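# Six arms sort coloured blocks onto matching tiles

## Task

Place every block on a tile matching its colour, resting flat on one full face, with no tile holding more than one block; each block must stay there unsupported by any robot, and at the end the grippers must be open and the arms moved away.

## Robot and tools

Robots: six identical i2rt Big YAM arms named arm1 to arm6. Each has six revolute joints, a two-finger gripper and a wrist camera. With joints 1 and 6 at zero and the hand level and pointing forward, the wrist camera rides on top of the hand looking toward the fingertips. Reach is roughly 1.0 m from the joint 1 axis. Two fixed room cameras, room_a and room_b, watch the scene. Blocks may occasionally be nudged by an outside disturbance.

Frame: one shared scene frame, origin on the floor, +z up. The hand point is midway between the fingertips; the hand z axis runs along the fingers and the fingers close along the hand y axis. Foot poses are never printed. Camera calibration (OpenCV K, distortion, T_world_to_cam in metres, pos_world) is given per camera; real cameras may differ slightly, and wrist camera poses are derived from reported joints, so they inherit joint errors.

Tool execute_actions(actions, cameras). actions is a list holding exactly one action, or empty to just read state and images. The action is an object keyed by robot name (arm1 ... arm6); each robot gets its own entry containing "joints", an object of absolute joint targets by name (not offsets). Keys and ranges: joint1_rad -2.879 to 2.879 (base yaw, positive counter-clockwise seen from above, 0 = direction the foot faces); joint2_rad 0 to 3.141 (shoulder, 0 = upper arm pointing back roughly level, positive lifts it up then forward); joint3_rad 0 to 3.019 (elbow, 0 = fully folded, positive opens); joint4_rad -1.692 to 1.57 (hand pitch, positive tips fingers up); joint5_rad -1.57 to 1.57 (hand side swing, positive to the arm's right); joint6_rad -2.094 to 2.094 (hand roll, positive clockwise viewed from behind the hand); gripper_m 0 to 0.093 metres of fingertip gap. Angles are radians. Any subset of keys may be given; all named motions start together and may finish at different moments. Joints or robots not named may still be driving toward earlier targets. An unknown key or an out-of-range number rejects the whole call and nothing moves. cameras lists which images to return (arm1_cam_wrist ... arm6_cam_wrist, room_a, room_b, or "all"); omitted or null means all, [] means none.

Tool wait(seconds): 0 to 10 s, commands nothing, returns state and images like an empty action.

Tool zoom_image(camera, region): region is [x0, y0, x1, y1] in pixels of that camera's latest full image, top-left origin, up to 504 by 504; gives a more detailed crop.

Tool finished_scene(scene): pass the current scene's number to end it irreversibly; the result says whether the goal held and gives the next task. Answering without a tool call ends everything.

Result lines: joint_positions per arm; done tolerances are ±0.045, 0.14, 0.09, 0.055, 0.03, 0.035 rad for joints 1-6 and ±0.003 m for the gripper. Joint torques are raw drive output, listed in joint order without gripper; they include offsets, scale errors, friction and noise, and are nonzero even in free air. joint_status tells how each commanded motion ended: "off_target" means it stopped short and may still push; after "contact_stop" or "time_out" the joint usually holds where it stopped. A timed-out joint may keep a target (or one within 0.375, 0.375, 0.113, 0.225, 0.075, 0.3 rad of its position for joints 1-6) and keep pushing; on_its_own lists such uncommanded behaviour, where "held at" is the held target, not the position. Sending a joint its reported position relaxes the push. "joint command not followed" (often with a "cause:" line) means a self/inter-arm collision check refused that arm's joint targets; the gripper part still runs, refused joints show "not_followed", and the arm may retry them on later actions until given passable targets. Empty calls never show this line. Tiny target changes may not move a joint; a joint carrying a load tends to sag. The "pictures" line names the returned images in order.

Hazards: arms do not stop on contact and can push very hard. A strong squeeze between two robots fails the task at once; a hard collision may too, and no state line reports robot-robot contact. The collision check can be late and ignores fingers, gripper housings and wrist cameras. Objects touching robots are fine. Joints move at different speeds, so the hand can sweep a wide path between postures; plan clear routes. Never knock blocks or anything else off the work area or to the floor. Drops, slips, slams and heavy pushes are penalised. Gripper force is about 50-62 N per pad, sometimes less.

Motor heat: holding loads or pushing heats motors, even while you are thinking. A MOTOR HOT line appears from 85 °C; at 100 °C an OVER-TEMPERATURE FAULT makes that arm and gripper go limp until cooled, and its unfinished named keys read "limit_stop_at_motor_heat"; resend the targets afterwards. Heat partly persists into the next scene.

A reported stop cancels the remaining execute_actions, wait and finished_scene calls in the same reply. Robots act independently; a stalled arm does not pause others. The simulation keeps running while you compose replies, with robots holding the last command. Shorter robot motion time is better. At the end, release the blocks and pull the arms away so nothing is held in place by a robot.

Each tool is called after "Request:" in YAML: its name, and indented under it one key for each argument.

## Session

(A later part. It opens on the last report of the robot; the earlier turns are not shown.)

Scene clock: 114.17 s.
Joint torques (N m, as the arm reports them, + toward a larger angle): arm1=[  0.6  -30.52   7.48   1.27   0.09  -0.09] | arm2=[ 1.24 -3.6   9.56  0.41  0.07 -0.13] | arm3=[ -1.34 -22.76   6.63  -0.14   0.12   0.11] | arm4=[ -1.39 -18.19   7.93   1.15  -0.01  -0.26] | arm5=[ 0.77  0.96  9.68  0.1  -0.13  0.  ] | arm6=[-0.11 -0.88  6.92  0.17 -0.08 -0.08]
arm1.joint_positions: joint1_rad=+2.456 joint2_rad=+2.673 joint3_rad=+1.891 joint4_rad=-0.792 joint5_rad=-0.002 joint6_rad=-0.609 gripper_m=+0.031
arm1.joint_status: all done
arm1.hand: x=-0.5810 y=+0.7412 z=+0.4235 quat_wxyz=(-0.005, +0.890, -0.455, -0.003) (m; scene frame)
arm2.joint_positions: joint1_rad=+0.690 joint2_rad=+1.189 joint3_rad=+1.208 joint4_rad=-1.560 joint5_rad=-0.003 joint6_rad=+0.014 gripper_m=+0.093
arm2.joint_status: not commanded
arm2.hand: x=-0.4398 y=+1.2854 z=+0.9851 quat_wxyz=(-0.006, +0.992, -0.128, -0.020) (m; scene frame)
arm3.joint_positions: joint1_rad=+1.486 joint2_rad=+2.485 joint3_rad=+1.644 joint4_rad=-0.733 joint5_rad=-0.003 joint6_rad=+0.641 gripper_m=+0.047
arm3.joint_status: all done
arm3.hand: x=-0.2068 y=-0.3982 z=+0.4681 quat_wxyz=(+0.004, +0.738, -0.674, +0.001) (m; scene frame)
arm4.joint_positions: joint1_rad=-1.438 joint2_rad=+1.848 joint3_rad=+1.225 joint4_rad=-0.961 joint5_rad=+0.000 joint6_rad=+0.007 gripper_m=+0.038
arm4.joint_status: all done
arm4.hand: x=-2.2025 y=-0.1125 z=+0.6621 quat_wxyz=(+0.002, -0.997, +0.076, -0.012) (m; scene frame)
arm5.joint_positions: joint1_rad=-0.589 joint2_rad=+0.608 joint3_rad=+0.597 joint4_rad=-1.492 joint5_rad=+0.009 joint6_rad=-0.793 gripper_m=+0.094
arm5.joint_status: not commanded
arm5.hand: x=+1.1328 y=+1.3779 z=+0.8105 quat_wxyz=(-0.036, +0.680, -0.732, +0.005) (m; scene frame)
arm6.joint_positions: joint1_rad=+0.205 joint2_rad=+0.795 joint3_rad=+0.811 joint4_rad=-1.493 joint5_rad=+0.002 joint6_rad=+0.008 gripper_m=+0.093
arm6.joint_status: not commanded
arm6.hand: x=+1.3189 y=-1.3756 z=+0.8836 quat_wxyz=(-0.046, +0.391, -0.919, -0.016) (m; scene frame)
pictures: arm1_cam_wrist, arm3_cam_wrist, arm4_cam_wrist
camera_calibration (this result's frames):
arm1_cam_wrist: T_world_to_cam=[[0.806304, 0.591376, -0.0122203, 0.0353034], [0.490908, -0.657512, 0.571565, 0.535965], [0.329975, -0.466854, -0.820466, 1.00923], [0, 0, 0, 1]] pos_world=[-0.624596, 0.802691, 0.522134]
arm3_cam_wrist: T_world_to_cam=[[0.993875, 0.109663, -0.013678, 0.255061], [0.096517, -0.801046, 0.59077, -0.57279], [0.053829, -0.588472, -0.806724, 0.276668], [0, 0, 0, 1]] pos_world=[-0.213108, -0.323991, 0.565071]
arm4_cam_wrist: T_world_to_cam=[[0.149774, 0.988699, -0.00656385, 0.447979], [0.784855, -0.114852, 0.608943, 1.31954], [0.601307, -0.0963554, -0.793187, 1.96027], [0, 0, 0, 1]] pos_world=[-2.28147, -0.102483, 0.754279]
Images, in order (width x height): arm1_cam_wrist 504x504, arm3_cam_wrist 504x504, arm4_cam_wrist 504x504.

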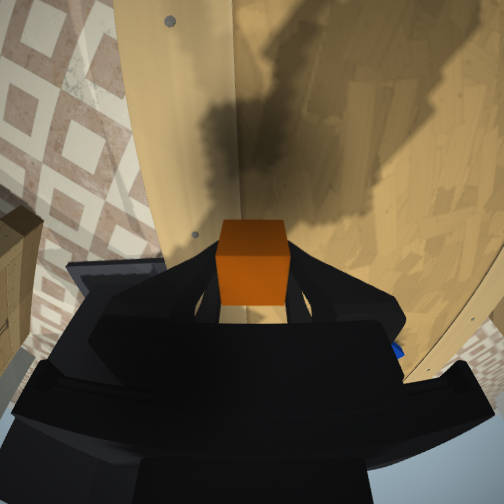

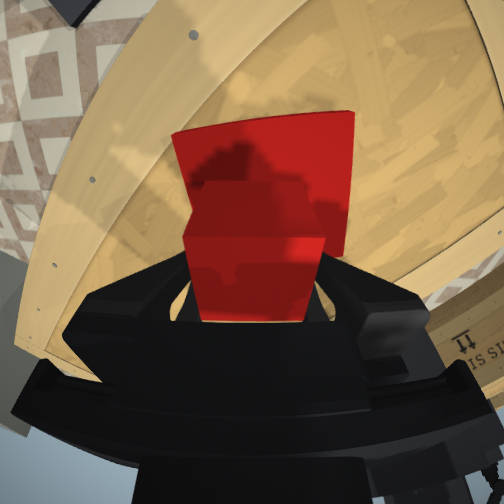

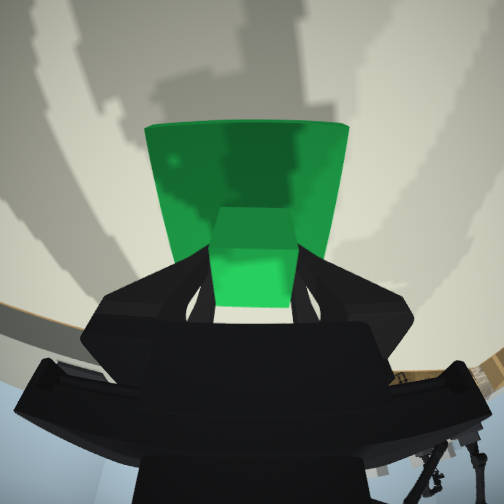

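Request:
execute_actions:
  actions:
    - {"arm1":{"joints":{"joint1_rad":2.4,"joint2_rad":2.775,"joint3_rad":2.085,"joint4_rad":-0.875}},"arm3":{"joints":{"joint1_rad":1.462,"joint2_rad":2.555,"joint4_rad":-0.648,"joint6_rad":0.54}},"arm4":{"joints":{"joint2_rad":1.895,"joint4_rad":-0.89}}}
  cameras: ["arm1_cam_wrist","arm3_cam_wrist","arm4_cam_wrist"]

Scene clock: 118.73 s.
Joint torques (N m, as the arm reports them, + toward a larger angle): arm1=[  1.   -26.86   9.78   0.01   0.07  -0.09] | arm2=[ 1.15 -3.72  9.53  0.46  0.05 -0.13] | arm3=[ -1.52 -21.29   6.08   0.24   0.1   -0.13] | arm4=[ -1.1  -14.43   7.99   2.26   0.    -0.2 ] | arm5=[ 0.76  0.99  9.67  0.11 -0.13  0.  ] | arm6=[-0.25 -0.93  6.94  0.17 -0.07 -0.06]
arm1.joint_positions: joint1_rad=+2.397 joint2_rad=+2.743 joint3_rad=+2.038 joint4_rad=-0.858 joint5_rad=-0.001 joint6_rad=-0.609 gripper_m=+0.031
arm1.joint_status: all done
arm1.hand: x=-0.5405 y=+0.7703 z=+0.4198 quat_wxyz=(-0.010, +0.876, -0.481, -0.005) (m; scene frame)
arm2.joint_positions: joint1_rad=+0.690 joint2_rad=+1.189 joint3_rad=+1.208 joint4_rad=-1.560 joint5_rad=-0.003 joint6_rad=+0.014 gripper_m=+0.093
arm2.joint_status: not commanded
arm2.hand: x=-0.4398 y=+1.2854 z=+0.9851 quat_wxyz=(-0.006, +0.992, -0.128, -0.020) (m; scene frame)
arm3.joint_positions: joint1_rad=+1.471 joint2_rad=+2.561 joint3_rad=+1.644 joint4_rad=-0.660 joint5_rad=-0.003 joint6_rad=+0.552 gripper_m=+0.047
arm3.joint_status: all done
arm3.hand: x=-0.1929 y=-0.4000 z=+0.4234 quat_wxyz=(+0.004, +0.763, -0.647, +0.002) (m; scene frame)
arm4.joint_positions: joint1_rad=-1.438 joint2_rad=+1.855 joint3_rad=+1.225 joint4_rad=-0.929 joint5_rad=+0.000 joint6_rad=+0.002 gripper_m=+0.038
arm4.joint_status: all done
arm4.hand: x=-2.2092 y=-0.1116 z=+0.6586 quat_wxyz=(+0.003, -0.997, +0.074, +0.000) (m; scene frame)
arm5.joint_positions: joint1_rad=-0.589 joint2_rad=+0.608 joint3_rad=+0.597 joint4_rad=-1.492 joint5_rad=+0.009 joint6_rad=-0.793 gripper_m=+0.094
arm5.joint_status: not commanded
arm5.hand: x=+1.1328 y=+1.3779 z=+0.8105 quat_wxyz=(-0.036, +0.680, -0.732, +0.005) (m; scene frame)
arm6.joint_positions: joint1_rad=+0.205 joint2_rad=+0.795 joint3_rad=+0.811 joint4_rad=-1.493 joint5_rad=+0.002 joint6_rad=+0.008 gripper_m=+0.093
arm6.joint_status: not commanded
arm6.hand: x=+1.3189 y=-1.3756 z=+0.8836 quat_wxyz=(-0.046, +0.391, -0.919, -0.016) (m; scene frame)
pictures: arm1_cam_wrist, arm3_cam_wrist, arm4_cam_wrist
camera_calibration (this result's frames):
arm1_cam_wrist: T_world_to_cam=[[0.83984, 0.542804, -0.00564114, 0.0382075], [0.450978, -0.691906, 0.563813, 0.545542], [0.302137, -0.476057, -0.825883, 1.00073], [0, 0, 0, 1]] pos_world=[-0.580475, 0.833132, 0.519121]
arm3_cam_wrist: T_world_to_cam=[[0.983064, 0.182837, -0.0125158, 0.267551], [0.154618, -0.790797, 0.592227, -0.534411], [0.0983835, -0.584132, -0.805674, 0.248724], [0, 0, 0, 1]] pos_world=[-0.204861, -0.326241, 0.520232]
arm4_cam_wrist: T_world_to_cam=[[0.144575, 0.989469, -0.00706414, 0.436968], [0.799931, -0.112673, 0.589419, 1.37354], [0.582415, -0.0908663, -0.807797, 1.93011], [0, 0, 0, 1]] pos_world=[-2.28604, -0.102223, 0.752631]
Images, in order (width x height): arm1_cam_wrist 504x504, arm3_cam_wrist 504x504, arm4_cam_wrist 504x504.

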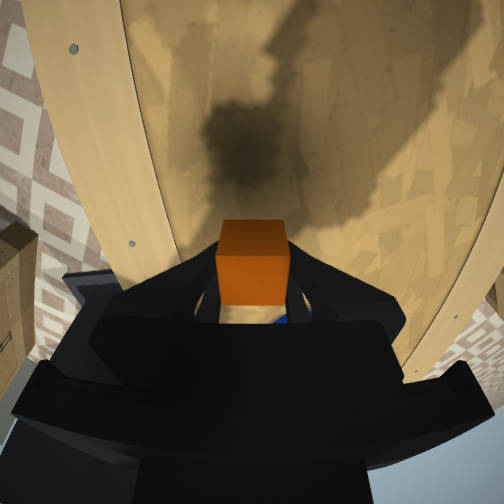

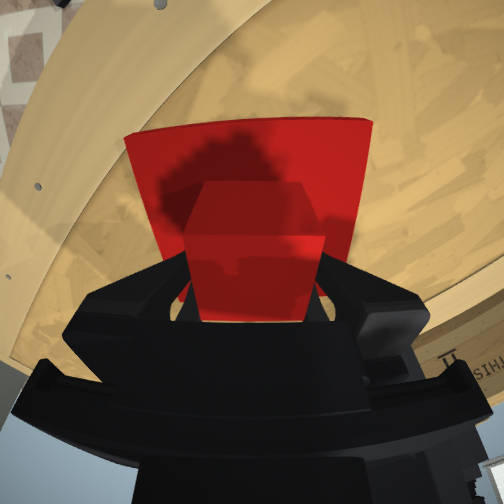

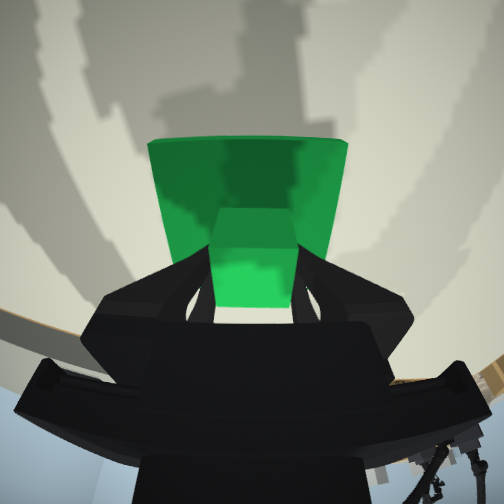

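Request:
execute_actions:
  actions:
    - {"arm1":{"joints":{"joint2_rad":2.815,"joint3_rad":2.055,"joint4_rad":-0.82}},"arm3":{"joints":{"joint2_rad":2.595}},"arm4":{"joints":{"joint2_rad":1.855,"joint4_rad":-0.93,"gripper_m":0.093}}}
  cameras: []

Scene clock: 121.13 s.
Joint torques (N m, as the arm reports them, + toward a larger angle): arm1=[  1.17 -27.16   7.5    1.34   0.07  -0.1 ] | arm2=[ 0.99 -3.76  9.56  0.41  0.07 -0.12] | arm3=[ -1.47 -18.51   6.09   0.22   0.1   -0.1 ] | arm4=[ -1.31 -17.14   8.     0.79   0.01  -0.2 ] | arm5=[ 0.73  0.9   9.68  0.08 -0.13  0.  ] | arm6=[-0.75 -0.71  6.94  0.18 -0.06 -0.08]
arm1.joint_positions: joint1_rad=+2.397 joint2_rad=+2.786 joint3_rad=+2.038 joint4_rad=-0.836 joint5_rad=-0.001 joint6_rad=-0.609 gripper_m=+0.031
arm1.joint_status: all done
arm1.hand: x=-0.5410 y=+0.7583 z=+0.3915 quat_wxyz=(-0.001, +0.876, -0.482, -0.001) (m; scene frame)
arm2.joint_positions: joint1_rad=+0.690 joint2_rad=+1.189 joint3_rad=+1.208 joint4_rad=-1.560 joint5_rad=-0.003 joint6_rad=+0.014 gripper_m=+0.093
arm2.joint_status: not commanded
arm2.hand: x=-0.4398 y=+1.2854 z=+0.9851 quat_wxyz=(-0.006, +0.992, -0.128, -0.020) (m; scene frame)
arm3.joint_positions: joint1_rad=+1.471 joint2_rad=+2.561 joint3_rad=+1.644 joint4_rad=-0.660 joint5_rad=-0.003 joint6_rad=+0.551 gripper_m=+0.047
arm3.joint_status: all done
arm3.hand: x=-0.1928 y=-0.4001 z=+0.4232 quat_wxyz=(+0.004, +0.763, -0.647, +0.003) (m; scene frame)
arm4.joint_positions: joint1_rad=-1.438 joint2_rad=+1.855 joint3_rad=+1.224 joint4_rad=-0.929 joint5_rad=+0.000 joint6_rad=+0.002 gripper_m=+0.093
arm4.joint_status: all done
arm4.hand: x=-2.2091 y=-0.1116 z=+0.6583 quat_wxyz=(+0.003, -0.997, +0.074, +0.000) (m; scene frame)
arm5.joint_positions: joint1_rad=-0.589 joint2_rad=+0.608 joint3_rad=+0.597 joint4_rad=-1.492 joint5_rad=+0.009 joint6_rad=-0.793 gripper_m=+0.094
arm5.joint_status: not commanded
arm5.hand: x=+1.1328 y=+1.3779 z=+0.8105 quat_wxyz=(-0.036, +0.680, -0.732, +0.005) (m; scene frame)
arm6.joint_positions: joint1_rad=+0.205 joint2_rad=+0.795 joint3_rad=+0.811 joint4_rad=-1.493 joint5_rad=+0.002 joint6_rad=+0.008 gripper_m=+0.093
arm6.joint_status: not commanded
arm6.hand: x=+1.3189 y=-1.3756 z=+0.8836 quat_wxyz=(-0.046, +0.391, -0.919, -0.016) (m; scene frame)
pictures: none
No camera images: the call's "cameras" was empty. Leave "cameras" out to get every camera's image.

Request:
execute_actions:
  actions:
    - {"arm1":{"joints":{"joint2_rad":2.795,"gripper_m":0.093}},"arm3":{"joints":{"joint2_rad":2.565,"gripper_m":0.093}},"arm4":{"joints":{"joint2_rad":1.6,"joint4_rad":-1.15}}}
  cameras: []

Request:
execute_actions:
  actions:
    - {"arm1":{"joints":{"joint2_rad":2.5,"joint3_rad":1.9,"joint4_rad":-0.97}},"arm3":{"joints":{"joint2_rad":2.3,"joint4_rad":-0.92}},"arm4":{"joints":{"joint2_rad":1.2,"joint4_rad":-1.5}}}
  cameras: ["arm3_cam_wrist","arm4_cam_wrist"]

Request:
execute_actions:
  actions:
    - {"arm1":{"joints":{"joint1_rad":1.0,"joint2_rad":1.6,"joint3_rad":1.3}},"arm3":{"joints":{"joint1_rad":0.3,"joint2_rad":1.2,"joint3_rad":1.2,"joint4_rad":-1.5}},"arm2":{"joints":{"joint1_rad":1.4}}}
  cameras: []

Request:
execute_actions:
  actions:
    - {"arm2":{"joints":{"joint1_rad":1.73,"joint2_rad":2.525,"joint3_rad":1.68,"joint4_rad":-0.68,"joint6_rad":0.25}},"arm1":{"joints":{"joint1_rad":0.6,"joint2_rad":0.7,"joint3_rad":0.7,"joint4_rad":-1.5}}}
  cameras: ["arm2_cam_wrist"]

Scene clock: 128.97 s.
Joint torques (N m, as the arm reports them, + toward a larger angle): arm1=[  1.26 -29.15   7.42   1.26   0.05  -0.08] | arm2=[ 1.15 -3.61  9.57  0.44  0.06 -0.12] | arm3=[ -1.42 -20.5    6.16   0.21   0.1   -0.09] | arm4=[ -1.22 -15.1    9.32   0.43   0.    -0.19] | arm5=[ 0.88  0.89  9.67  0.1  -0.13  0.  ] | arm6=[-0.25 -1.12  6.86  0.13 -0.05 -0.07]
arm1.joint_positions: joint1_rad=+2.397 joint2_rad=+2.786 joint3_rad=+2.038 joint4_rad=-0.836 joint5_rad=-0.001 joint6_rad=-0.609 gripper_m=+0.093
arm1.joint_status: all done
arm1.hand: x=-0.5410 y=+0.7583 z=+0.3915 quat_wxyz=(-0.001, +0.876, -0.482, -0.001) (m; scene frame)
arm2.joint_positions: joint1_rad=+0.690 joint2_rad=+1.189 joint3_rad=+1.208 joint4_rad=-1.560 joint5_rad=-0.003 joint6_rad=+0.014 gripper_m=+0.093
arm2.joint_status: not commanded
arm2.hand: x=-0.4398 y=+1.2854 z=+0.9851 quat_wxyz=(-0.006, +0.992, -0.128, -0.020) (m; scene frame)
arm3.joint_positions: joint1_rad=+1.471 joint2_rad=+2.561 joint3_rad=+1.644 joint4_rad=-0.660 joint5_rad=-0.003 joint6_rad=+0.551 gripper_m=+0.093
arm3.joint_status: all done
arm3.hand: x=-0.1927 y=-0.4002 z=+0.4229 quat_wxyz=(+0.004, +0.763, -0.646, +0.003) (m; scene frame)
arm4.joint_positions: joint1_rad=-1.438 joint2_rad=+1.600 joint3_rad=+1.223 joint4_rad=-1.140 joint5_rad=+0.000 joint6_rad=+0.002 gripper_m=+0.093
arm4.joint_status: all done
arm4.hand: x=-2.1753 y=-0.1172 z=+0.7756 quat_wxyz=(+0.004, -0.997, +0.074, +0.021) (m; scene frame)
arm5.joint_positions: joint1_rad=-0.589 joint2_rad=+0.608 joint3_rad=+0.597 joint4_rad=-1.492 joint5_rad=+0.009 joint6_rad=-0.793 gripper_m=+0.094
arm5.joint_status: not commanded
arm5.hand: x=+1.1328 y=+1.3779 z=+0.8105 quat_wxyz=(-0.036, +0.680, -0.732, +0.005) (m; scene frame)
arm6.joint_positions: joint1_rad=+0.205 joint2_rad=+0.795 joint3_rad=+0.811 joint4_rad=-1.493 joint5_rad=+0.002 joint6_rad=+0.008 gripper_m=+0.093
arm6.joint_status: not commanded
arm6.hand: x=+1.3189 y=-1.3756 z=+0.8836 quat_wxyz=(-0.046, +0.391, -0.919, -0.016) (m; scene frame)
pictures: none
No camera images: the call's "cameras" was empty. Leave "cameras" out to get every camera's image.

Scene clock: 130.33 s.
Joint torques (N m, as the arm reports them, + toward a larger angle): arm1=[  1.28 -26.29   7.91   0.23   0.06  -0.08] | arm2=[ 1.26 -3.5   9.54  0.46  0.07 -0.12] | arm3=[ -1.47 -20.17   8.64  -0.74   0.1   -0.1 ] | arm4=[-1.34 -9.81 10.    0.61  0.01 -0.2 ] | arm5=[ 0.98  0.99  9.66  0.09 -0.12 -0.01] | arm6=[ 0.07 -0.7   6.82  0.15 -0.07 -0.09]
arm1.joint_positions: joint1_rad=+2.397 joint2_rad=+2.468 joint3_rad=+1.890 joint4_rad=-0.956 joint5_rad=-0.001 joint6_rad=-0.609 gripper_m=+0.093
arm1.joint_status: all done
arm1.hand: x=-0.5408 y=+0.7673 z=+0.5574 quat_wxyz=(-0.023, +0.876, -0.481, -0.011) (m; scene frame)
arm2.joint_positions: joint1_rad=+0.690 joint2_rad=+1.189 joint3_rad=+1.208 joint4_rad=-1.560 joint5_rad=-0.003 joint6_rad=+0.014 gripper_m=+0.093
arm2.joint_status: not commanded
arm2.hand: x=-0.4398 y=+1.2854 z=+0.9851 quat_wxyz=(-0.006, +0.992, -0.128, -0.020) (m; scene frame)
arm3.joint_positions: joint1_rad=+1.471 joint2_rad=+2.293 joint3_rad=+1.637 joint4_rad=-0.908 joint5_rad=-0.003 joint6_rad=+0.551 gripper_m=+0.093
arm3.joint_status: all done
arm3.hand: x=-0.2062 y=-0.3838 z=+0.5816 quat_wxyz=(+0.003, +0.763, -0.646, -0.004) (m; scene frame)
arm4.joint_positions: joint1_rad=-1.438 joint2_rad=+1.204 joint3_rad=+1.223 joint4_rad=-1.492 joint5_rad=+0.000 joint6_rad=+0.002 gripper_m=+0.093
arm4.joint_status: all done
arm4.hand: x=-2.0645 y=-0.1342 z=+0.9270 quat_wxyz=(+0.006, -0.996, +0.073, +0.043) (m; scene frame)
arm5.joint_positions: joint1_rad=-0.589 joint2_rad=+0.608 joint3_rad=+0.597 joint4_rad=-1.492 joint5_rad=+0.009 joint6_rad=-0.793 gripper_m=+0.094
arm5.joint_status: not commanded
arm5.hand: x=+1.1328 y=+1.3779 z=+0.8105 quat_wxyz=(-0.036, +0.680, -0.732, +0.005) (m; scene frame)
arm6.joint_positions: joint1_rad=+0.205 joint2_rad=+0.795 joint3_rad=+0.811 joint4_rad=-1.493 joint5_rad=+0.002 joint6_rad=+0.008 gripper_m=+0.093
arm6.joint_status: not commanded
arm6.hand: x=+1.3189 y=-1.3756 z=+0.8836 quat_wxyz=(-0.046, +0.391, -0.919, -0.016) (m; scene frame)
pictures: arm3_cam_wrist, arm4_cam_wrist
camera_calibration (this result's frames):
arm3_cam_wrist: T_world_to_cam=[[0.982732, 0.184067, -0.0188986, 0.283766], [0.16035, -0.79621, 0.583384, -0.609057], [0.0923343, -0.576341, -0.811976, 0.392374], [0, 0, 0, 1]] pos_world=[-0.217434, -0.311028, 0.679276]
arm4_cam_wrist: T_world_to_cam=[[0.143505, 0.989625, -0.00700262, 0.438122], [0.847235, -0.119194, 0.517672, 1.26032], [0.511467, -0.0802216, -0.85555, 1.95985], [0, 0, 0, 1]] pos_world=[-2.13306, -0.126131, 1.02739]
Images, in order (width x height): arm3_cam_wrist 504x504, arm4_cam_wrist 504x504.

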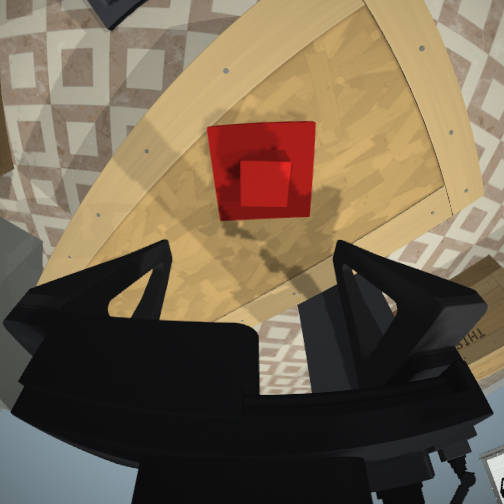

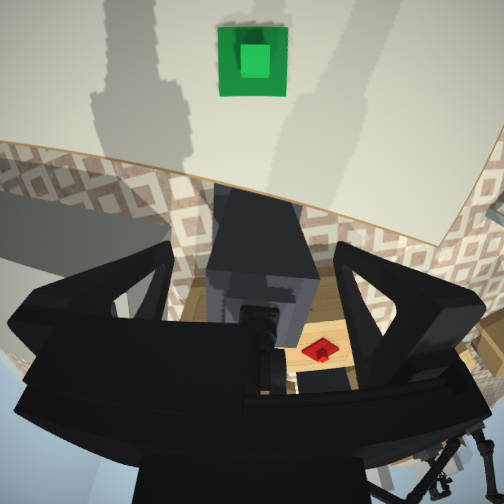

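Scene clock: 132.13 s.
Joint torques (N m, as the arm reports them, + toward a larger angle): arm1=[  1.49 -15.91   8.17   0.73  -0.05  -0.06] | arm2=[ 0.96 -3.74  9.49  0.42  0.01 -0.1 ] | arm3=[-1.2  -7.51 10.05 -0.56 -0.03 -0.07] | arm4=[-1.13 -9.86 10.06  0.63  0.   -0.2 ] | arm5=[ 0.85  1.01  9.64  0.1  -0.13  0.  ] | arm6=[ 0.15 -0.8   6.83  0.18 -0.08 -0.06]
arm1.joint_positions: joint1_rad=+0.996 joint2_rad=+1.582 joint3_rad=+1.306 joint4_rad=-0.956 joint5_rad=+0.002 joint6_rad=-0.610 gripper_m=+0.093
arm1.joint_status: all done
arm1.hand: x=-0.0323 y=+0.1424 z=+0.8622 quat_wxyz=(-0.166, +0.353, -0.920, +0.035) (m; scene frame)
arm2.joint_positions: joint1_rad=+1.392 joint2_rad=+1.189 joint3_rad=+1.208 joint4_rad=-1.560 joint5_rad=-0.001 joint6_rad=+0.013 gripper_m=+0.093
arm2.joint_status: all done
arm2.hand: x=-0.4151 y=+1.0581 z=+0.9820 quat_wxyz=(-0.003, +0.975, +0.222, -0.017) (m; scene frame)
arm3.joint_positions: joint1_rad=+0.305 joint2_rad=+1.191 joint3_rad=+1.198 joint4_rad=-1.489 joint5_rad=+0.000 joint6_rad=+0.548 gripper_m=+0.093
arm3.joint_status: all done
arm3.hand: x=+0.3587 y=-0.5429 z=+0.9549 quat_wxyz=(-0.028, +0.282, -0.958, -0.032) (m; scene frame)
arm4.joint_positions: joint1_rad=-1.438 joint2_rad=+1.204 joint3_rad=+1.223 joint4_rad=-1.492 joint5_rad=+0.000 joint6_rad=+0.002 gripper_m=+0.093
arm4.joint_status: not commanded
arm4.hand: x=-2.0645 y=-0.1342 z=+0.9270 quat_wxyz=(+0.006, -0.996, +0.073, +0.043) (m; scene frame)
arm5.joint_positions: joint1_rad=-0.589 joint2_rad=+0.608 joint3_rad=+0.597 joint4_rad=-1.492 joint5_rad=+0.009 joint6_rad=-0.793 gripper_m=+0.094
arm5.joint_status: not commanded
arm5.hand: x=+1.1328 y=+1.3779 z=+0.8105 quat_wxyz=(-0.036, +0.680, -0.732, +0.005) (m; scene frame)
arm6.joint_positions: joint1_rad=+0.205 joint2_rad=+0.795 joint3_rad=+0.811 joint4_rad=-1.493 joint5_rad=+0.002 joint6_rad=+0.008 gripper_m=+0.093
arm6.joint_status: not commanded
arm6.hand: x=+1.3189 y=-1.3756 z=+0.8836 quat_wxyz=(-0.046, +0.391, -0.919, -0.016) (m; scene frame)
pictures: none
No camera images: the call's "cameras" was empty. Leave "cameras" out to get every camera's image.

Scene clock: 133.97 s.
Joint torques (N m, as the arm reports them, + toward a larger angle): arm1=[ 0.71 -1.29  7.98  0.25 -0.08 -0.08] | arm2=[  0.06 -17.28   8.33   1.16   0.01   0.21] | arm3=[-1.23 -7.46  9.95 -0.58 -0.03 -0.07] | arm4=[-1.23 -9.85 10.    0.66  0.01 -0.18] | arm5=[ 0.75  1.01  9.69  0.09 -0.13 -0.01] | arm6=[-0.06 -1.26  6.87  0.09 -0.06 -0.08]
arm1.joint_positions: joint1_rad=+0.604 joint2_rad=+0.702 joint3_rad=+0.707 joint4_rad=-1.485 joint5_rad=+0.002 joint6_rad=-0.610 gripper_m=+0.093
arm1.joint_status: all done
arm1.hand: x=-0.3972 y=+0.0262 z=+0.8718 quat_wxyz=(-0.043, +0.171, -0.984, +0.013) (m; scene frame)
arm2.joint_positions: joint1_rad=+1.739 joint2_rad=+2.540 joint3_rad=+1.661 joint4_rad=-0.692 joint5_rad=+0.000 joint6_rad=+0.235 gripper_m=+0.093
arm2.joint_status: all done
arm2.hand: x=-0.5478 y=+0.7675 z=+0.4598 quat_wxyz=(-0.007, +0.959, +0.282, -0.002) (m; scene frame)
arm3.joint_positions: joint1_rad=+0.305 joint2_rad=+1.191 joint3_rad=+1.198 joint4_rad=-1.489 joint5_rad=+0.000 joint6_rad=+0.548 gripper_m=+0.093
arm3.joint_status: not commanded
arm3.hand: x=+0.3587 y=-0.5429 z=+0.9549 quat_wxyz=(-0.028, +0.282, -0.958, -0.032) (m; scene frame)
arm4.joint_positions: joint1_rad=-1.438 joint2_rad=+1.204 joint3_rad=+1.223 joint4_rad=-1.492 joint5_rad=+0.000 joint6_rad=+0.002 gripper_m=+0.093
arm4.joint_status: not commanded
arm4.hand: x=-2.0645 y=-0.1342 z=+0.9270 quat_wxyz=(+0.006, -0.996, +0.073, +0.043) (m; scene frame)
arm5.joint_positions: joint1_rad=-0.589 joint2_rad=+0.608 joint3_rad=+0.597 joint4_rad=-1.492 joint5_rad=+0.009 joint6_rad=-0.793 gripper_m=+0.094
arm5.joint_status: not commanded
arm5.hand: x=+1.1328 y=+1.3779 z=+0.8105 quat_wxyz=(-0.036, +0.680, -0.732, +0.005) (m; scene frame)
arm6.joint_positions: joint1_rad=+0.205 joint2_rad=+0.795 joint3_rad=+0.811 joint4_rad=-1.493 joint5_rad=+0.002 joint6_rad=+0.008 gripper_m=+0.093
arm6.joint_status: not commanded
arm6.hand: x=+1.3189 y=-1.3756 z=+0.8836 quat_wxyz=(-0.046, +0.391, -0.919, -0.016) (m; scene frame)
pictures: arm2_cam_wrist
camera_calibration (this result's frames):
arm2_cam_wrist: T_world_to_cam=[[-0.536913, 0.84347, 0.016817, -0.950595], [0.692503, 0.429254, 0.579811, -0.209661], [0.481835, 0.322954, -0.814577, 0.519831], [0, 0, 0, 1]] pos_world=[-0.615668, 0.723915, 0.560993]
Images, in order (width x height): arm2_cam_wrist 504x504.

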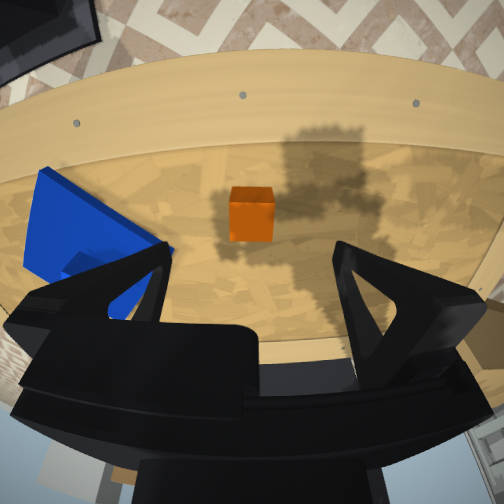

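Request:
execute_actions:
  actions:
    - {"arm2":{"joints":{"joint2_rad":2.675,"joint3_rad":1.752,"joint4_rad":-0.617}}}
  cameras: ["arm2_cam_wrist"]

Request:
execute_actions:
  actions:
    - {"arm2":{"joints":{"gripper_m":0.02}}}
  cameras: ["arm2_cam_wrist"]

Scene clock: 137.40 s.
Joint torques (N m, as the arm reports them, + toward a larger angle): arm1=[ 0.84 -1.27  8.05  0.26 -0.09 -0.07] | arm2=[ -0.28 -17.36   7.98   1.     0.     0.21] | arm3=[-1.23 -7.49  9.95 -0.57 -0.02 -0.07] | arm4=[-1.2  -9.89 10.09  0.68  0.   -0.19] | arm5=[ 0.66  1.06  9.66  0.06 -0.12  0.  ] | arm6=[ 0.09 -1.12  6.84  0.18 -0.03 -0.08]
arm1.joint_positions: joint1_rad=+0.604 joint2_rad=+0.702 joint3_rad=+0.707 joint4_rad=-1.485 joint5_rad=+0.002 joint6_rad=-0.610 gripper_m=+0.093
arm1.joint_status: not commanded
arm1.hand: x=-0.3972 y=+0.0262 z=+0.8718 quat_wxyz=(-0.043, +0.171, -0.984, +0.013) (m; scene frame)
arm2.joint_positions: joint1_rad=+1.739 joint2_rad=+2.670 joint3_rad=+1.737 joint4_rad=-0.623 joint5_rad=+0.000 joint6_rad=+0.235 gripper_m=+0.093
arm2.joint_status: all done
arm2.hand: x=-0.5517 y=+0.7646 z=+0.4002 quat_wxyz=(-0.004, +0.959, +0.282, -0.009) (m; scene frame)
arm3.joint_positions: joint1_rad=+0.305 joint2_rad=+1.191 joint3_rad=+1.198 joint4_rad=-1.489 joint5_rad=+0.000 joint6_rad=+0.548 gripper_m=+0.093
arm3.joint_status: not commanded
arm3.hand: x=+0.3587 y=-0.5429 z=+0.9549 quat_wxyz=(-0.028, +0.282, -0.958, -0.032) (m; scene frame)
arm4.joint_positions: joint1_rad=-1.438 joint2_rad=+1.204 joint3_rad=+1.223 joint4_rad=-1.492 joint5_rad=+0.000 joint6_rad=+0.002 gripper_m=+0.093
arm4.joint_status: not commanded
arm4.hand: x=-2.0645 y=-0.1342 z=+0.9270 quat_wxyz=(+0.006, -0.996, +0.073, +0.043) (m; scene frame)
arm5.joint_positions: joint1_rad=-0.589 joint2_rad=+0.608 joint3_rad=+0.597 joint4_rad=-1.492 joint5_rad=+0.009 joint6_rad=-0.793 gripper_m=+0.094
arm5.joint_status: not commanded
arm5.hand: x=+1.1328 y=+1.3779 z=+0.8105 quat_wxyz=(-0.036, +0.680, -0.732, +0.005) (m; scene frame)
arm6.joint_positions: joint1_rad=+0.205 joint2_rad=+0.795 joint3_rad=+0.811 joint4_rad=-1.493 joint5_rad=+0.002 joint6_rad=+0.008 gripper_m=+0.093
arm6.joint_status: not commanded
arm6.hand: x=+1.3189 y=-1.3756 z=+0.8836 quat_wxyz=(-0.046, +0.391, -0.919, -0.016) (m; scene frame)
pictures: arm2_cam_wrist
camera_calibration (this result's frames):
arm2_cam_wrist: T_world_to_cam=[[-0.536946, 0.843512, 0.0132799, -0.947956], [0.698312, 0.435575, 0.56801, -0.168063], [0.473339, 0.314264, -0.822915, 0.479419], [0, 0, 0, 1]] pos_world=[-0.618569, 0.722152, 0.502571]
Images, in order (width x height): arm2_cam_wrist 504x504.

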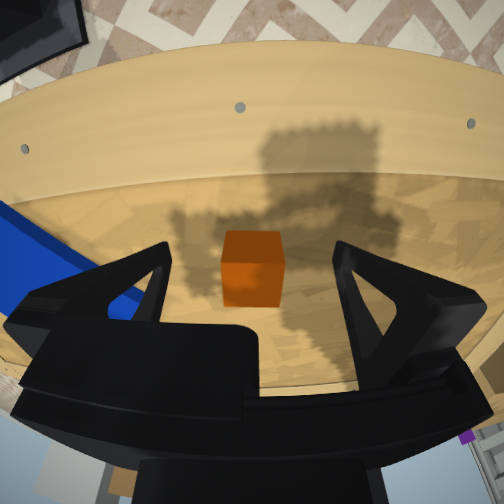

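Scene clock: 138.07 s.
Joint torques (N m, as the arm reports them, + toward a larger angle): arm1=[ 0.78 -1.44  8.03  0.28 -0.07 -0.07] | arm2=[ -0.3  -16.72   7.87   0.87   0.01   0.21] | arm3=[-1.2  -7.52  9.96 -0.55 -0.03 -0.07] | arm4=[-1.13 -9.82 10.02  0.7   0.   -0.2 ] | arm5=[ 0.9   0.96  9.69  0.06 -0.12  0.  ] | arm6=[-0.24 -0.96  6.88  0.03 -0.06 -0.1 ]
arm1.joint_positions: joint1_rad=+0.604 joint2_rad=+0.702 joint3_rad=+0.707 joint4_rad=-1.485 joint5_rad=+0.002 joint6_rad=-0.610 gripper_m=+0.093
arm1.joint_status: not commanded
arm1.hand: x=-0.3972 y=+0.0262 z=+0.8718 quat_wxyz=(-0.043, +0.171, -0.984, +0.013) (m; scene frame)
arm2.joint_positions: joint1_rad=+1.739 joint2_rad=+2.670 joint3_rad=+1.737 joint4_rad=-0.623 joint5_rad=+0.000 joint6_rad=+0.236 gripper_m=+0.031
arm2.joint_status: gripper_m off_target (ended at +0.031, target +0.020)
arm2.hand: x=-0.5517 y=+0.7646 z=+0.4002 quat_wxyz=(-0.004, +0.960, +0.282, -0.009) (m; scene frame)
arm3.joint_positions: joint1_rad=+0.305 joint2_rad=+1.191 joint3_rad=+1.198 joint4_rad=-1.489 joint5_rad=+0.000 joint6_rad=+0.548 gripper_m=+0.093
arm3.joint_status: not commanded
arm3.hand: x=+0.3587 y=-0.5429 z=+0.9549 quat_wxyz=(-0.028, +0.282, -0.958, -0.032) (m; scene frame)
arm4.joint_positions: joint1_rad=-1.438 joint2_rad=+1.204 joint3_rad=+1.223 joint4_rad=-1.492 joint5_rad=+0.000 joint6_rad=+0.002 gripper_m=+0.093
arm4.joint_status: not commanded
arm4.hand: x=-2.0645 y=-0.1342 z=+0.9270 quat_wxyz=(+0.006, -0.996, +0.073, +0.043) (m; scene frame)
arm5.joint_positions: joint1_rad=-0.589 joint2_rad=+0.608 joint3_rad=+0.597 joint4_rad=-1.492 joint5_rad=+0.009 joint6_rad=-0.793 gripper_m=+0.094
arm5.joint_status: not commanded
arm5.hand: x=+1.1328 y=+1.3779 z=+0.8105 quat_wxyz=(-0.036, +0.680, -0.732, +0.005) (m; scene frame)
arm6.joint_positions: joint1_rad=+0.205 joint2_rad=+0.795 joint3_rad=+0.811 joint4_rad=-1.493 joint5_rad=+0.002 joint6_rad=+0.008 gripper_m=+0.093
arm6.joint_status: not commanded
arm6.hand: x=+1.3189 y=-1.3756 z=+0.8836 quat_wxyz=(-0.046, +0.391, -0.919, -0.016) (m; scene frame)
pictures: arm2_cam_wrist
camera_calibration (this result's frames):
arm2_cam_wrist: T_world_to_cam=[[-0.536302, 0.843922, 0.0132684, -0.94791], [0.698645, 0.43505, 0.568002, -0.167475], [0.473577, 0.313891, -0.82292, 0.479838], [0, 0, 0, 1]] pos_world=[-0.618601, 0.722205, 0.502572]
Images, in order (width x height): arm2_cam_wrist 504x504.

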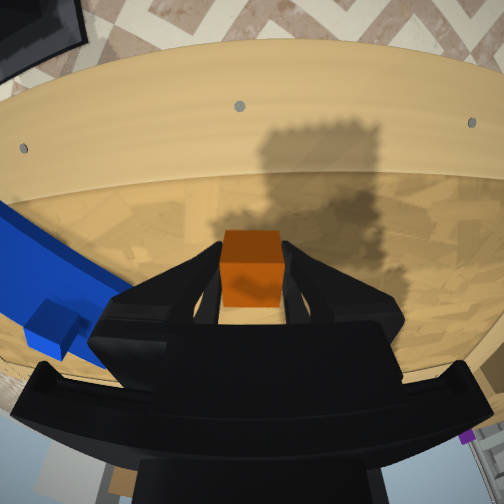

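Request:
execute_actions:
  actions:
    - {"arm2":{"joints":{"gripper_m":0.045,"joint4_rad":-0.68}},"arm5":{"joints":{"joint2_rad":0.9,"joint3_rad":0.9}}}
  cameras: []

Request:
execute_actions:
  actions:
    - {"arm2":{"joints":{"gripper_m":0.02}}}
  cameras: ["arm2_cam_wrist"]

Request:
execute_actions:
  actions:
    - {"arm2":{"joints":{"joint2_rad":2.3,"joint3_rad":1.5,"joint4_rad":-0.78}},"arm5":{"joints":{"joint2_rad":1.2,"joint3_rad":1.2}}}
  cameras: []

Request:
execute_actions:
  actions:
    - {"arm2":{"joints":{"joint1_rad":-2.16,"joint2_rad":2.26,"joint3_rad":1.39,"joint4_rad":-0.71,"joint6_rad":0}}}
  cameras: ["arm2_cam_wrist"]

Scene clock: 143.77 s.
Joint torques (N m, as the arm reports them, + toward a larger angle): arm1=[ 0.79 -1.38  8.05  0.3  -0.08 -0.08] | arm2=[ -0.31 -16.62   7.59   0.2    0.     0.2 ] | arm3=[-1.13 -7.52  9.94 -0.56 -0.03 -0.07] | arm4=[-1.21 -9.97 10.04  0.61  0.   -0.18] | arm5=[ 0.82 -1.07 12.6   0.16 -0.13  0.  ] | arm6=[-0.22 -1.08  6.88  0.09 -0.05 -0.06]
arm1.joint_positions: joint1_rad=+0.604 joint2_rad=+0.702 joint3_rad=+0.707 joint4_rad=-1.485 joint5_rad=+0.002 joint6_rad=-0.610 gripper_m=+0.093
arm1.joint_status: not commanded
arm1.hand: x=-0.3972 y=+0.0262 z=+0.8718 quat_wxyz=(-0.043, +0.171, -0.984, +0.013) (m; scene frame)
arm2.joint_positions: joint1_rad=+1.739 joint2_rad=+2.670 joint3_rad=+1.737 joint4_rad=-0.668 joint5_rad=+0.000 joint6_rad=+0.236 gripper_m=+0.045
arm2.joint_status: all done
arm2.hand: x=-0.5441 y=+0.7726 z=+0.4003 quat_wxyz=(-0.015, +0.959, +0.281, +0.011) (m; scene frame)
arm3.joint_positions: joint1_rad=+0.305 joint2_rad=+1.191 joint3_rad=+1.198 joint4_rad=-1.489 joint5_rad=+0.000 joint6_rad=+0.548 gripper_m=+0.093
arm3.joint_status: not commanded
arm3.hand: x=+0.3587 y=-0.5429 z=+0.9549 quat_wxyz=(-0.028, +0.282, -0.958, -0.032) (m; scene frame)
arm4.joint_positions: joint1_rad=-1.438 joint2_rad=+1.204 joint3_rad=+1.223 joint4_rad=-1.492 joint5_rad=+0.000 joint6_rad=+0.002 gripper_m=+0.093
arm4.joint_status: not commanded
arm4.hand: x=-2.0645 y=-0.1342 z=+0.9270 quat_wxyz=(+0.006, -0.996, +0.073, +0.043) (m; scene frame)
arm5.joint_positions: joint1_rad=-0.589 joint2_rad=+0.892 joint3_rad=+0.860 joint4_rad=-1.497 joint5_rad=+0.009 joint6_rad=-0.793 gripper_m=+0.094
arm5.joint_status: all done
arm5.hand: x=+1.1942 y=+1.4299 z=+0.8680 quat_wxyz=(-0.024, +0.681, -0.732, +0.004) (m; scene frame)
arm6.joint_positions: joint1_rad=+0.205 joint2_rad=+0.795 joint3_rad=+0.811 joint4_rad=-1.493 joint5_rad=+0.002 joint6_rad=+0.008 gripper_m=+0.093
arm6.joint_status: not commanded
arm6.hand: x=+1.3189 y=-1.3756 z=+0.8836 quat_wxyz=(-0.046, +0.391, -0.919, -0.016) (m; scene frame)
pictures: none
No camera images: the call's "cameras" was empty. Leave "cameras" out to get every camera's image.

Scene clock: 144.27 s.
Joint torques (N m, as the arm reports them, + toward a larger angle): arm1=[ 0.81 -1.49  8.05  0.3  -0.07 -0.09] | arm2=[ -0.36 -16.84   7.73   0.22   0.01   0.2 ] | arm3=[-1.21 -7.49  9.95 -0.55 -0.03 -0.07] | arm4=[-1.12 -9.89 10.01  0.63  0.01 -0.21] | arm5=[ 0.66 -0.94 12.5   0.23 -0.13  0.  ] | arm6=[-0.36 -0.99  6.84  0.17 -0.09 -0.09]
arm1.joint_positions: joint1_rad=+0.604 joint2_rad=+0.702 joint3_rad=+0.707 joint4_rad=-1.485 joint5_rad=+0.002 joint6_rad=-0.610 gripper_m=+0.093
arm1.joint_status: not commanded
arm1.hand: x=-0.3972 y=+0.0262 z=+0.8718 quat_wxyz=(-0.043, +0.171, -0.984, +0.013) (m; scene frame)
arm2.joint_positions: joint1_rad=+1.739 joint2_rad=+2.670 joint3_rad=+1.737 joint4_rad=-0.668 joint5_rad=+0.000 joint6_rad=+0.236 gripper_m=+0.032
arm2.joint_status: gripper_m off_target (ended at +0.032, target +0.020)
arm2.hand: x=-0.5440 y=+0.7726 z=+0.4003 quat_wxyz=(-0.015, +0.959, +0.281, +0.011) (m; scene frame)
arm3.joint_positions: joint1_rad=+0.305 joint2_rad=+1.191 joint3_rad=+1.198 joint4_rad=-1.489 joint5_rad=+0.000 joint6_rad=+0.548 gripper_m=+0.093
arm3.joint_status: not commanded
arm3.hand: x=+0.3587 y=-0.5429 z=+0.9549 quat_wxyz=(-0.028, +0.282, -0.958, -0.032) (m; scene frame)
arm4.joint_positions: joint1_rad=-1.438 joint2_rad=+1.204 joint3_rad=+1.223 joint4_rad=-1.492 joint5_rad=+0.000 joint6_rad=+0.002 gripper_m=+0.093
arm4.joint_status: not commanded
arm4.hand: x=-2.0645 y=-0.1342 z=+0.9270 quat_wxyz=(+0.006, -0.996, +0.073, +0.043) (m; scene frame)
arm5.joint_positions: joint1_rad=-0.589 joint2_rad=+0.892 joint3_rad=+0.860 joint4_rad=-1.497 joint5_rad=+0.009 joint6_rad=-0.793 gripper_m=+0.094
arm5.joint_status: not commanded
arm5.hand: x=+1.1942 y=+1.4299 z=+0.8680 quat_wxyz=(-0.024, +0.681, -0.732, +0.004) (m; scene frame)
arm6.joint_positions: joint1_rad=+0.205 joint2_rad=+0.795 joint3_rad=+0.811 joint4_rad=-1.493 joint5_rad=+0.002 joint6_rad=+0.008 gripper_m=+0.093
arm6.joint_status: not commanded
arm6.hand: x=+1.3189 y=-1.3756 z=+0.8836 quat_wxyz=(-0.046, +0.391, -0.919, -0.016) (m; scene frame)
pictures: arm2_cam_wrist
camera_calibration (this result's frames):
arm2_cam_wrist: T_world_to_cam=[[-0.536309, 0.843691, 0.0236312, -0.95446], [0.680535, 0.415695, 0.603382, -0.185448], [0.499244, 0.339681, -0.797102, 0.457502], [0, 0, 0, 1]] pos_world=[-0.614086, 0.726954, 0.499127]
Images, in order (width x height): arm2_cam_wrist 504x504.

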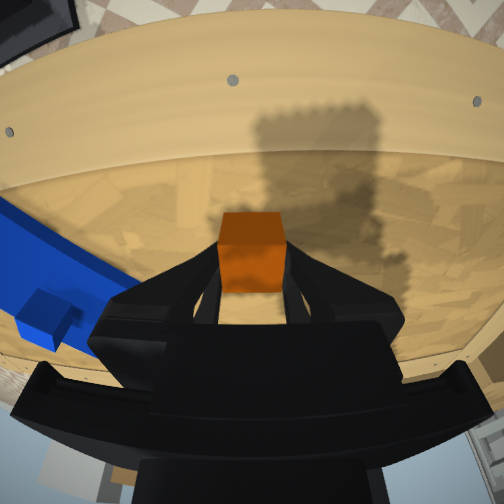

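Scene clock: 145.63 s.
Joint torques (N m, as the arm reports them, + toward a larger angle): arm1=[ 0.73 -1.26  8.04  0.3  -0.07 -0.08] | arm2=[ -0.26 -13.97   7.51   0.5    0.01   0.21] | arm3=[-1.26 -7.51  9.94 -0.57 -0.03 -0.07] | arm4=[-1.18 -9.95 10.05  0.65  0.   -0.19] | arm5=[ 0.81 -5.2  13.25  0.17 -0.13 -0.01] | arm6=[-0.09 -1.18  6.84  0.21 -0.05 -0.07]
arm1.joint_positions: joint1_rad=+0.604 joint2_rad=+0.702 joint3_rad=+0.707 joint4_rad=-1.485 joint5_rad=+0.002 joint6_rad=-0.610 gripper_m=+0.093
arm1.joint_status: not commanded
arm1.hand: x=-0.3972 y=+0.0262 z=+0.8718 quat_wxyz=(-0.043, +0.171, -0.984, +0.013) (m; scene frame)
arm2.joint_positions: joint1_rad=+1.739 joint2_rad=+2.279 joint3_rad=+1.501 joint4_rad=-0.775 joint5_rad=+0.000 joint6_rad=+0.236 gripper_m=+0.032
arm2.joint_status: all done
arm2.hand: x=-0.5330 y=+0.7803 z=+0.5711 quat_wxyz=(-0.003, +0.959, +0.282, -0.010) (m; scene frame)
arm3.joint_positions: joint1_rad=+0.305 joint2_rad=+1.191 joint3_rad=+1.198 joint4_rad=-1.489 joint5_rad=+0.000 joint6_rad=+0.548 gripper_m=+0.093
arm3.joint_status: not commanded
arm3.hand: x=+0.3587 y=-0.5429 z=+0.9549 quat_wxyz=(-0.028, +0.282, -0.958, -0.032) (m; scene frame)
arm4.joint_positions: joint1_rad=-1.438 joint2_rad=+1.204 joint3_rad=+1.223 joint4_rad=-1.492 joint5_rad=+0.000 joint6_rad=+0.002 gripper_m=+0.093
arm4.joint_status: not commanded
arm4.hand: x=-2.0645 y=-0.1342 z=+0.9270 quat_wxyz=(+0.006, -0.996, +0.073, +0.043) (m; scene frame)
arm5.joint_positions: joint1_rad=-0.589 joint2_rad=+1.192 joint3_rad=+1.152 joint4_rad=-1.497 joint5_rad=+0.009 joint6_rad=-0.793 gripper_m=+0.094
arm5.joint_status: all done
arm5.hand: x=+1.2745 y=+1.4983 z=+0.9047 quat_wxyz=(-0.019, +0.681, -0.732, +0.004) (m; scene frame)
arm6.joint_positions: joint1_rad=+0.205 joint2_rad=+0.795 joint3_rad=+0.811 joint4_rad=-1.493 joint5_rad=+0.002 joint6_rad=+0.008 gripper_m=+0.093
arm6.joint_status: not commanded
arm6.hand: x=+1.3189 y=-1.3756 z=+0.8836 quat_wxyz=(-0.046, +0.391, -0.919, -0.016) (m; scene frame)
pictures: none
No camera images: the call's "cameras" was empty. Leave "cameras" out to get every camera's image.

Scene clock: 148.60 s.
Joint torques (N m, as the arm reports them, + toward a larger angle): arm1=[ 0.76 -1.52  8.02  0.3  -0.08 -0.08] | arm2=[  2.27 -15.67   6.66   0.67  -0.1   -0.12] | arm3=[-1.18 -7.5   9.95 -0.55 -0.03 -0.07] | arm4=[-1.33 -9.87 10.05  0.65  0.   -0.2 ] | arm5=[ 0.74 -4.81 13.13  0.18 -0.12  0.  ] | arm6=[ 0.32 -0.87  6.79  0.17 -0.05 -0.07]
arm1.joint_positions: joint1_rad=+0.604 joint2_rad=+0.702 joint3_rad=+0.707 joint4_rad=-1.485 joint5_rad=+0.002 joint6_rad=-0.610 gripper_m=+0.093
arm1.joint_status: not commanded
arm1.hand: x=-0.3972 y=+0.0262 z=+0.8718 quat_wxyz=(-0.043, +0.171, -0.984, +0.013) (m; scene frame)
arm2.joint_positions: joint1_rad=-2.169 joint2_rad=+2.271 joint3_rad=+1.391 joint4_rad=-0.710 joint5_rad=+0.001 joint6_rad=+0.014 gripper_m=+0.032
arm2.joint_status: all done
arm2.hand: x=+0.4358 y=+1.2329 z=+0.5440 quat_wxyz=(+0.014, +0.013, -1.000, -0.006) (m; scene frame)
arm3.joint_positions: joint1_rad=+0.305 joint2_rad=+1.191 joint3_rad=+1.198 joint4_rad=-1.489 joint5_rad=+0.000 joint6_rad=+0.548 gripper_m=+0.093
arm3.joint_status: not commanded
arm3.hand: x=+0.3587 y=-0.5429 z=+0.9549 quat_wxyz=(-0.028, +0.282, -0.958, -0.032) (m; scene frame)
arm4.joint_positions: joint1_rad=-1.438 joint2_rad=+1.204 joint3_rad=+1.223 joint4_rad=-1.492 joint5_rad=+0.000 joint6_rad=+0.002 gripper_m=+0.093
arm4.joint_status: not commanded
arm4.hand: x=-2.0645 y=-0.1342 z=+0.9270 quat_wxyz=(+0.006, -0.996, +0.073, +0.043) (m; scene frame)
arm5.joint_positions: joint1_rad=-0.589 joint2_rad=+1.192 joint3_rad=+1.152 joint4_rad=-1.497 joint5_rad=+0.009 joint6_rad=-0.793 gripper_m=+0.094
arm5.joint_status: not commanded
arm5.hand: x=+1.2745 y=+1.4983 z=+0.9047 quat_wxyz=(-0.019, +0.681, -0.732, +0.004) (m; scene frame)
arm6.joint_positions: joint1_rad=+0.205 joint2_rad=+0.795 joint3_rad=+0.811 joint4_rad=-1.493 joint5_rad=+0.002 joint6_rad=+0.008 gripper_m=+0.093
arm6.joint_status: not commanded
arm6.hand: x=+1.3189 y=-1.3756 z=+0.8836 quat_wxyz=(-0.046, +0.391, -0.919, -0.016) (m; scene frame)
pictures: arm2_cam_wrist
camera_calibration (this result's frames):
arm2_cam_wrist: T_world_to_cam=[[0.0218935, -0.999709, -0.0101142, 1.22712], [-0.797983, -0.0235684, 0.602219, 0.0562337], [-0.602282, -0.00511374, -0.798267, 0.832243], [0, 0, 0, 1]] pos_world=[0.519253, 1.23234, 0.642898]
Images, in order (width x height): arm2_cam_wrist 504x504.

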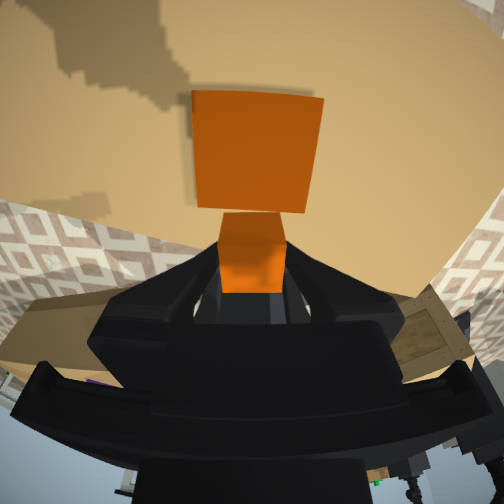

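Request:
execute_actions:
  actions:
    - {"arm2":{"joints":{"joint2_rad":2.55,"joint3_rad":1.555,"joint4_rad":-0.55}}}
  cameras: ["arm2_cam_wrist"]

Request:
execute_actions:
  actions:
    - {"arm2":{"joints":{"joint2_rad":2.61}}}
  cameras: ["arm2_cam_wrist"]

Scene clock: 152.07 s.
Joint torques (N m, as the arm reports them, + toward a larger angle): arm1=[ 0.67 -1.36  8.04  0.28 -0.07 -0.07] | arm2=[  1.45 -16.74   6.54   0.85  -0.07  -0.12] | arm3=[-1.22 -7.51  9.97 -0.57 -0.03 -0.07] | arm4=[-1.31 -9.93 10.04  0.67  0.   -0.2 ] | arm5=[ 0.83 -4.89 13.11  0.21 -0.12 -0.01] | arm6=[-0.38 -1.07  6.87  0.08 -0.06 -0.07]
arm1.joint_positions: joint1_rad=+0.604 joint2_rad=+0.702 joint3_rad=+0.707 joint4_rad=-1.485 joint5_rad=+0.002 joint6_rad=-0.610 gripper_m=+0.093
arm1.joint_status: not commanded
arm1.hand: x=-0.3972 y=+0.0262 z=+0.8718 quat_wxyz=(-0.043, +0.171, -0.984, +0.013) (m; scene frame)
arm2.joint_positions: joint1_rad=-2.169 joint2_rad=+2.562 joint3_rad=+1.546 joint4_rad=-0.555 joint5_rad=+0.001 joint6_rad=+0.014 gripper_m=+0.032
arm2.joint_status: all done
arm2.hand: x=+0.4547 y=+1.2353 z=+0.4180 quat_wxyz=(+0.005, +0.013, -1.000, -0.006) (m; scene frame)
arm3.joint_positions: joint1_rad=+0.305 joint2_rad=+1.191 joint3_rad=+1.198 joint4_rad=-1.489 joint5_rad=+0.000 joint6_rad=+0.548 gripper_m=+0.093
arm3.joint_status: not commanded
arm3.hand: x=+0.3587 y=-0.5429 z=+0.9549 quat_wxyz=(-0.028, +0.282, -0.958, -0.032) (m; scene frame)
arm4.joint_positions: joint1_rad=-1.438 joint2_rad=+1.204 joint3_rad=+1.223 joint4_rad=-1.492 joint5_rad=+0.000 joint6_rad=+0.002 gripper_m=+0.093
arm4.joint_status: not commanded
arm4.hand: x=-2.0645 y=-0.1342 z=+0.9270 quat_wxyz=(+0.006, -0.996, +0.073, +0.043) (m; scene frame)
arm5.joint_positions: joint1_rad=-0.589 joint2_rad=+1.192 joint3_rad=+1.152 joint4_rad=-1.497 joint5_rad=+0.009 joint6_rad=-0.793 gripper_m=+0.094
arm5.joint_status: not commanded
arm5.hand: x=+1.2745 y=+1.4983 z=+0.9047 quat_wxyz=(-0.019, +0.681, -0.732, +0.004) (m; scene frame)
arm6.joint_positions: joint1_rad=+0.205 joint2_rad=+0.795 joint3_rad=+0.811 joint4_rad=-1.493 joint5_rad=+0.002 joint6_rad=+0.008 gripper_m=+0.093
arm6.joint_status: not commanded
arm6.hand: x=+1.3189 y=-1.3756 z=+0.8836 quat_wxyz=(-0.046, +0.391, -0.919, -0.016) (m; scene frame)
pictures: arm2_cam_wrist
camera_calibration (this result's frames):
arm2_cam_wrist: T_world_to_cam=[[0.0218461, -0.999707, -0.0104438, 1.22798], [-0.808647, -0.0238118, 0.587812, 0.158391], [-0.587888, -0.00439603, -0.80893, 0.740083], [0, 0, 0, 1]] pos_world=[0.536342, 1.23464, 0.518397]
Images, in order (width x height): arm2_cam_wrist 504x504.

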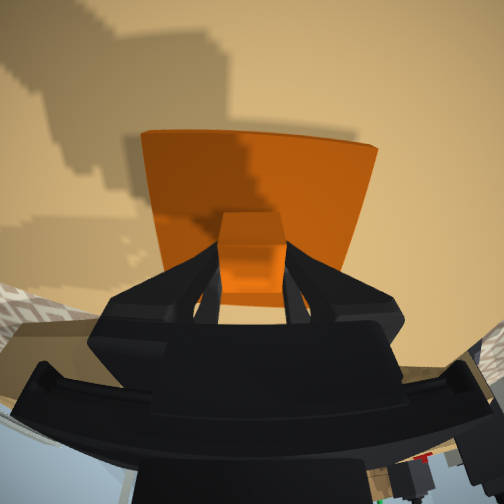

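Scene clock: 152.70 s.
Joint torques (N m, as the arm reports them, + toward a larger angle): arm1=[ 0.79 -1.48  8.07  0.24 -0.08 -0.08] | arm2=[  1.33 -13.5    6.48   0.88  -0.08  -0.11] | arm3=[-1.19 -7.49  9.94 -0.55 -0.03 -0.07] | arm4=[-1.27 -9.85 10.02  0.65  0.01 -0.2 ] | arm5=[ 0.91 -4.84 13.1   0.18 -0.12 -0.01] | arm6=[ 0.29 -1.29  6.88  0.09 -0.07 -0.09]
arm1.joint_positions: joint1_rad=+0.604 joint2_rad=+0.702 joint3_rad=+0.707 joint4_rad=-1.485 joint5_rad=+0.002 joint6_rad=-0.610 gripper_m=+0.093
arm1.joint_status: not commanded
arm1.hand: x=-0.3972 y=+0.0262 z=+0.8718 quat_wxyz=(-0.043, +0.171, -0.984, +0.013) (m; scene frame)
arm2.joint_positions: joint1_rad=-2.169 joint2_rad=+2.573 joint3_rad=+1.546 joint4_rad=-0.555 joint5_rad=+0.001 joint6_rad=+0.013 gripper_m=+0.032
arm2.joint_status: all done
arm2.hand: x=+0.4499 y=+1.2352 z=+0.4120 quat_wxyz=(+0.010, +0.013, -1.000, -0.006) (m; scene frame)
arm3.joint_positions: joint1_rad=+0.305 joint2_rad=+1.191 joint3_rad=+1.198 joint4_rad=-1.489 joint5_rad=+0.000 joint6_rad=+0.548 gripper_m=+0.093
arm3.joint_status: not commanded
arm3.hand: x=+0.3587 y=-0.5429 z=+0.9549 quat_wxyz=(-0.028, +0.282, -0.958, -0.032) (m; scene frame)
arm4.joint_positions: joint1_rad=-1.438 joint2_rad=+1.204 joint3_rad=+1.223 joint4_rad=-1.492 joint5_rad=+0.000 joint6_rad=+0.002 gripper_m=+0.093
arm4.joint_status: not commanded
arm4.hand: x=-2.0645 y=-0.1342 z=+0.9270 quat_wxyz=(+0.006, -0.996, +0.073, +0.043) (m; scene frame)
arm5.joint_positions: joint1_rad=-0.589 joint2_rad=+1.192 joint3_rad=+1.152 joint4_rad=-1.497 joint5_rad=+0.009 joint6_rad=-0.793 gripper_m=+0.094
arm5.joint_status: not commanded
arm5.hand: x=+1.2745 y=+1.4983 z=+0.9047 quat_wxyz=(-0.019, +0.681, -0.732, +0.004) (m; scene frame)
arm6.joint_positions: joint1_rad=+0.205 joint2_rad=+0.795 joint3_rad=+0.811 joint4_rad=-1.493 joint5_rad=+0.002 joint6_rad=+0.008 gripper_m=+0.093
arm6.joint_status: not commanded
arm6.hand: x=+1.3189 y=-1.3756 z=+0.8836 quat_wxyz=(-0.046, +0.391, -0.919, -0.016) (m; scene frame)
pictures: arm2_cam_wrist
camera_calibration (this result's frames):
arm2_cam_wrist: T_world_to_cam=[[0.022256, -0.9997, -0.010248, 1.22763], [-0.802091, -0.0239737, 0.59672, 0.15171], [-0.596787, -0.00506073, -0.802384, 0.734516], [0, 0, 0, 1]] pos_world=[0.532713, 1.23462, 0.511416]
Images, in order (width x height): arm2_cam_wrist 504x504.

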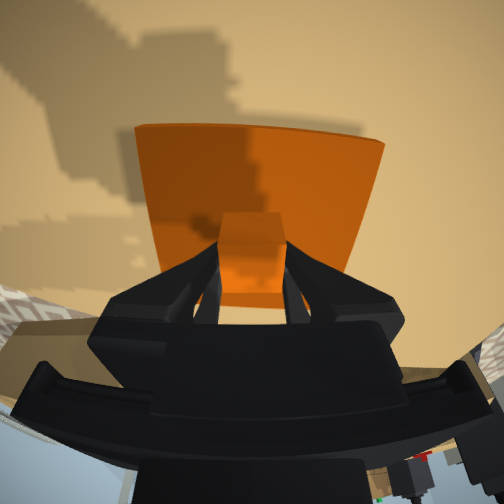

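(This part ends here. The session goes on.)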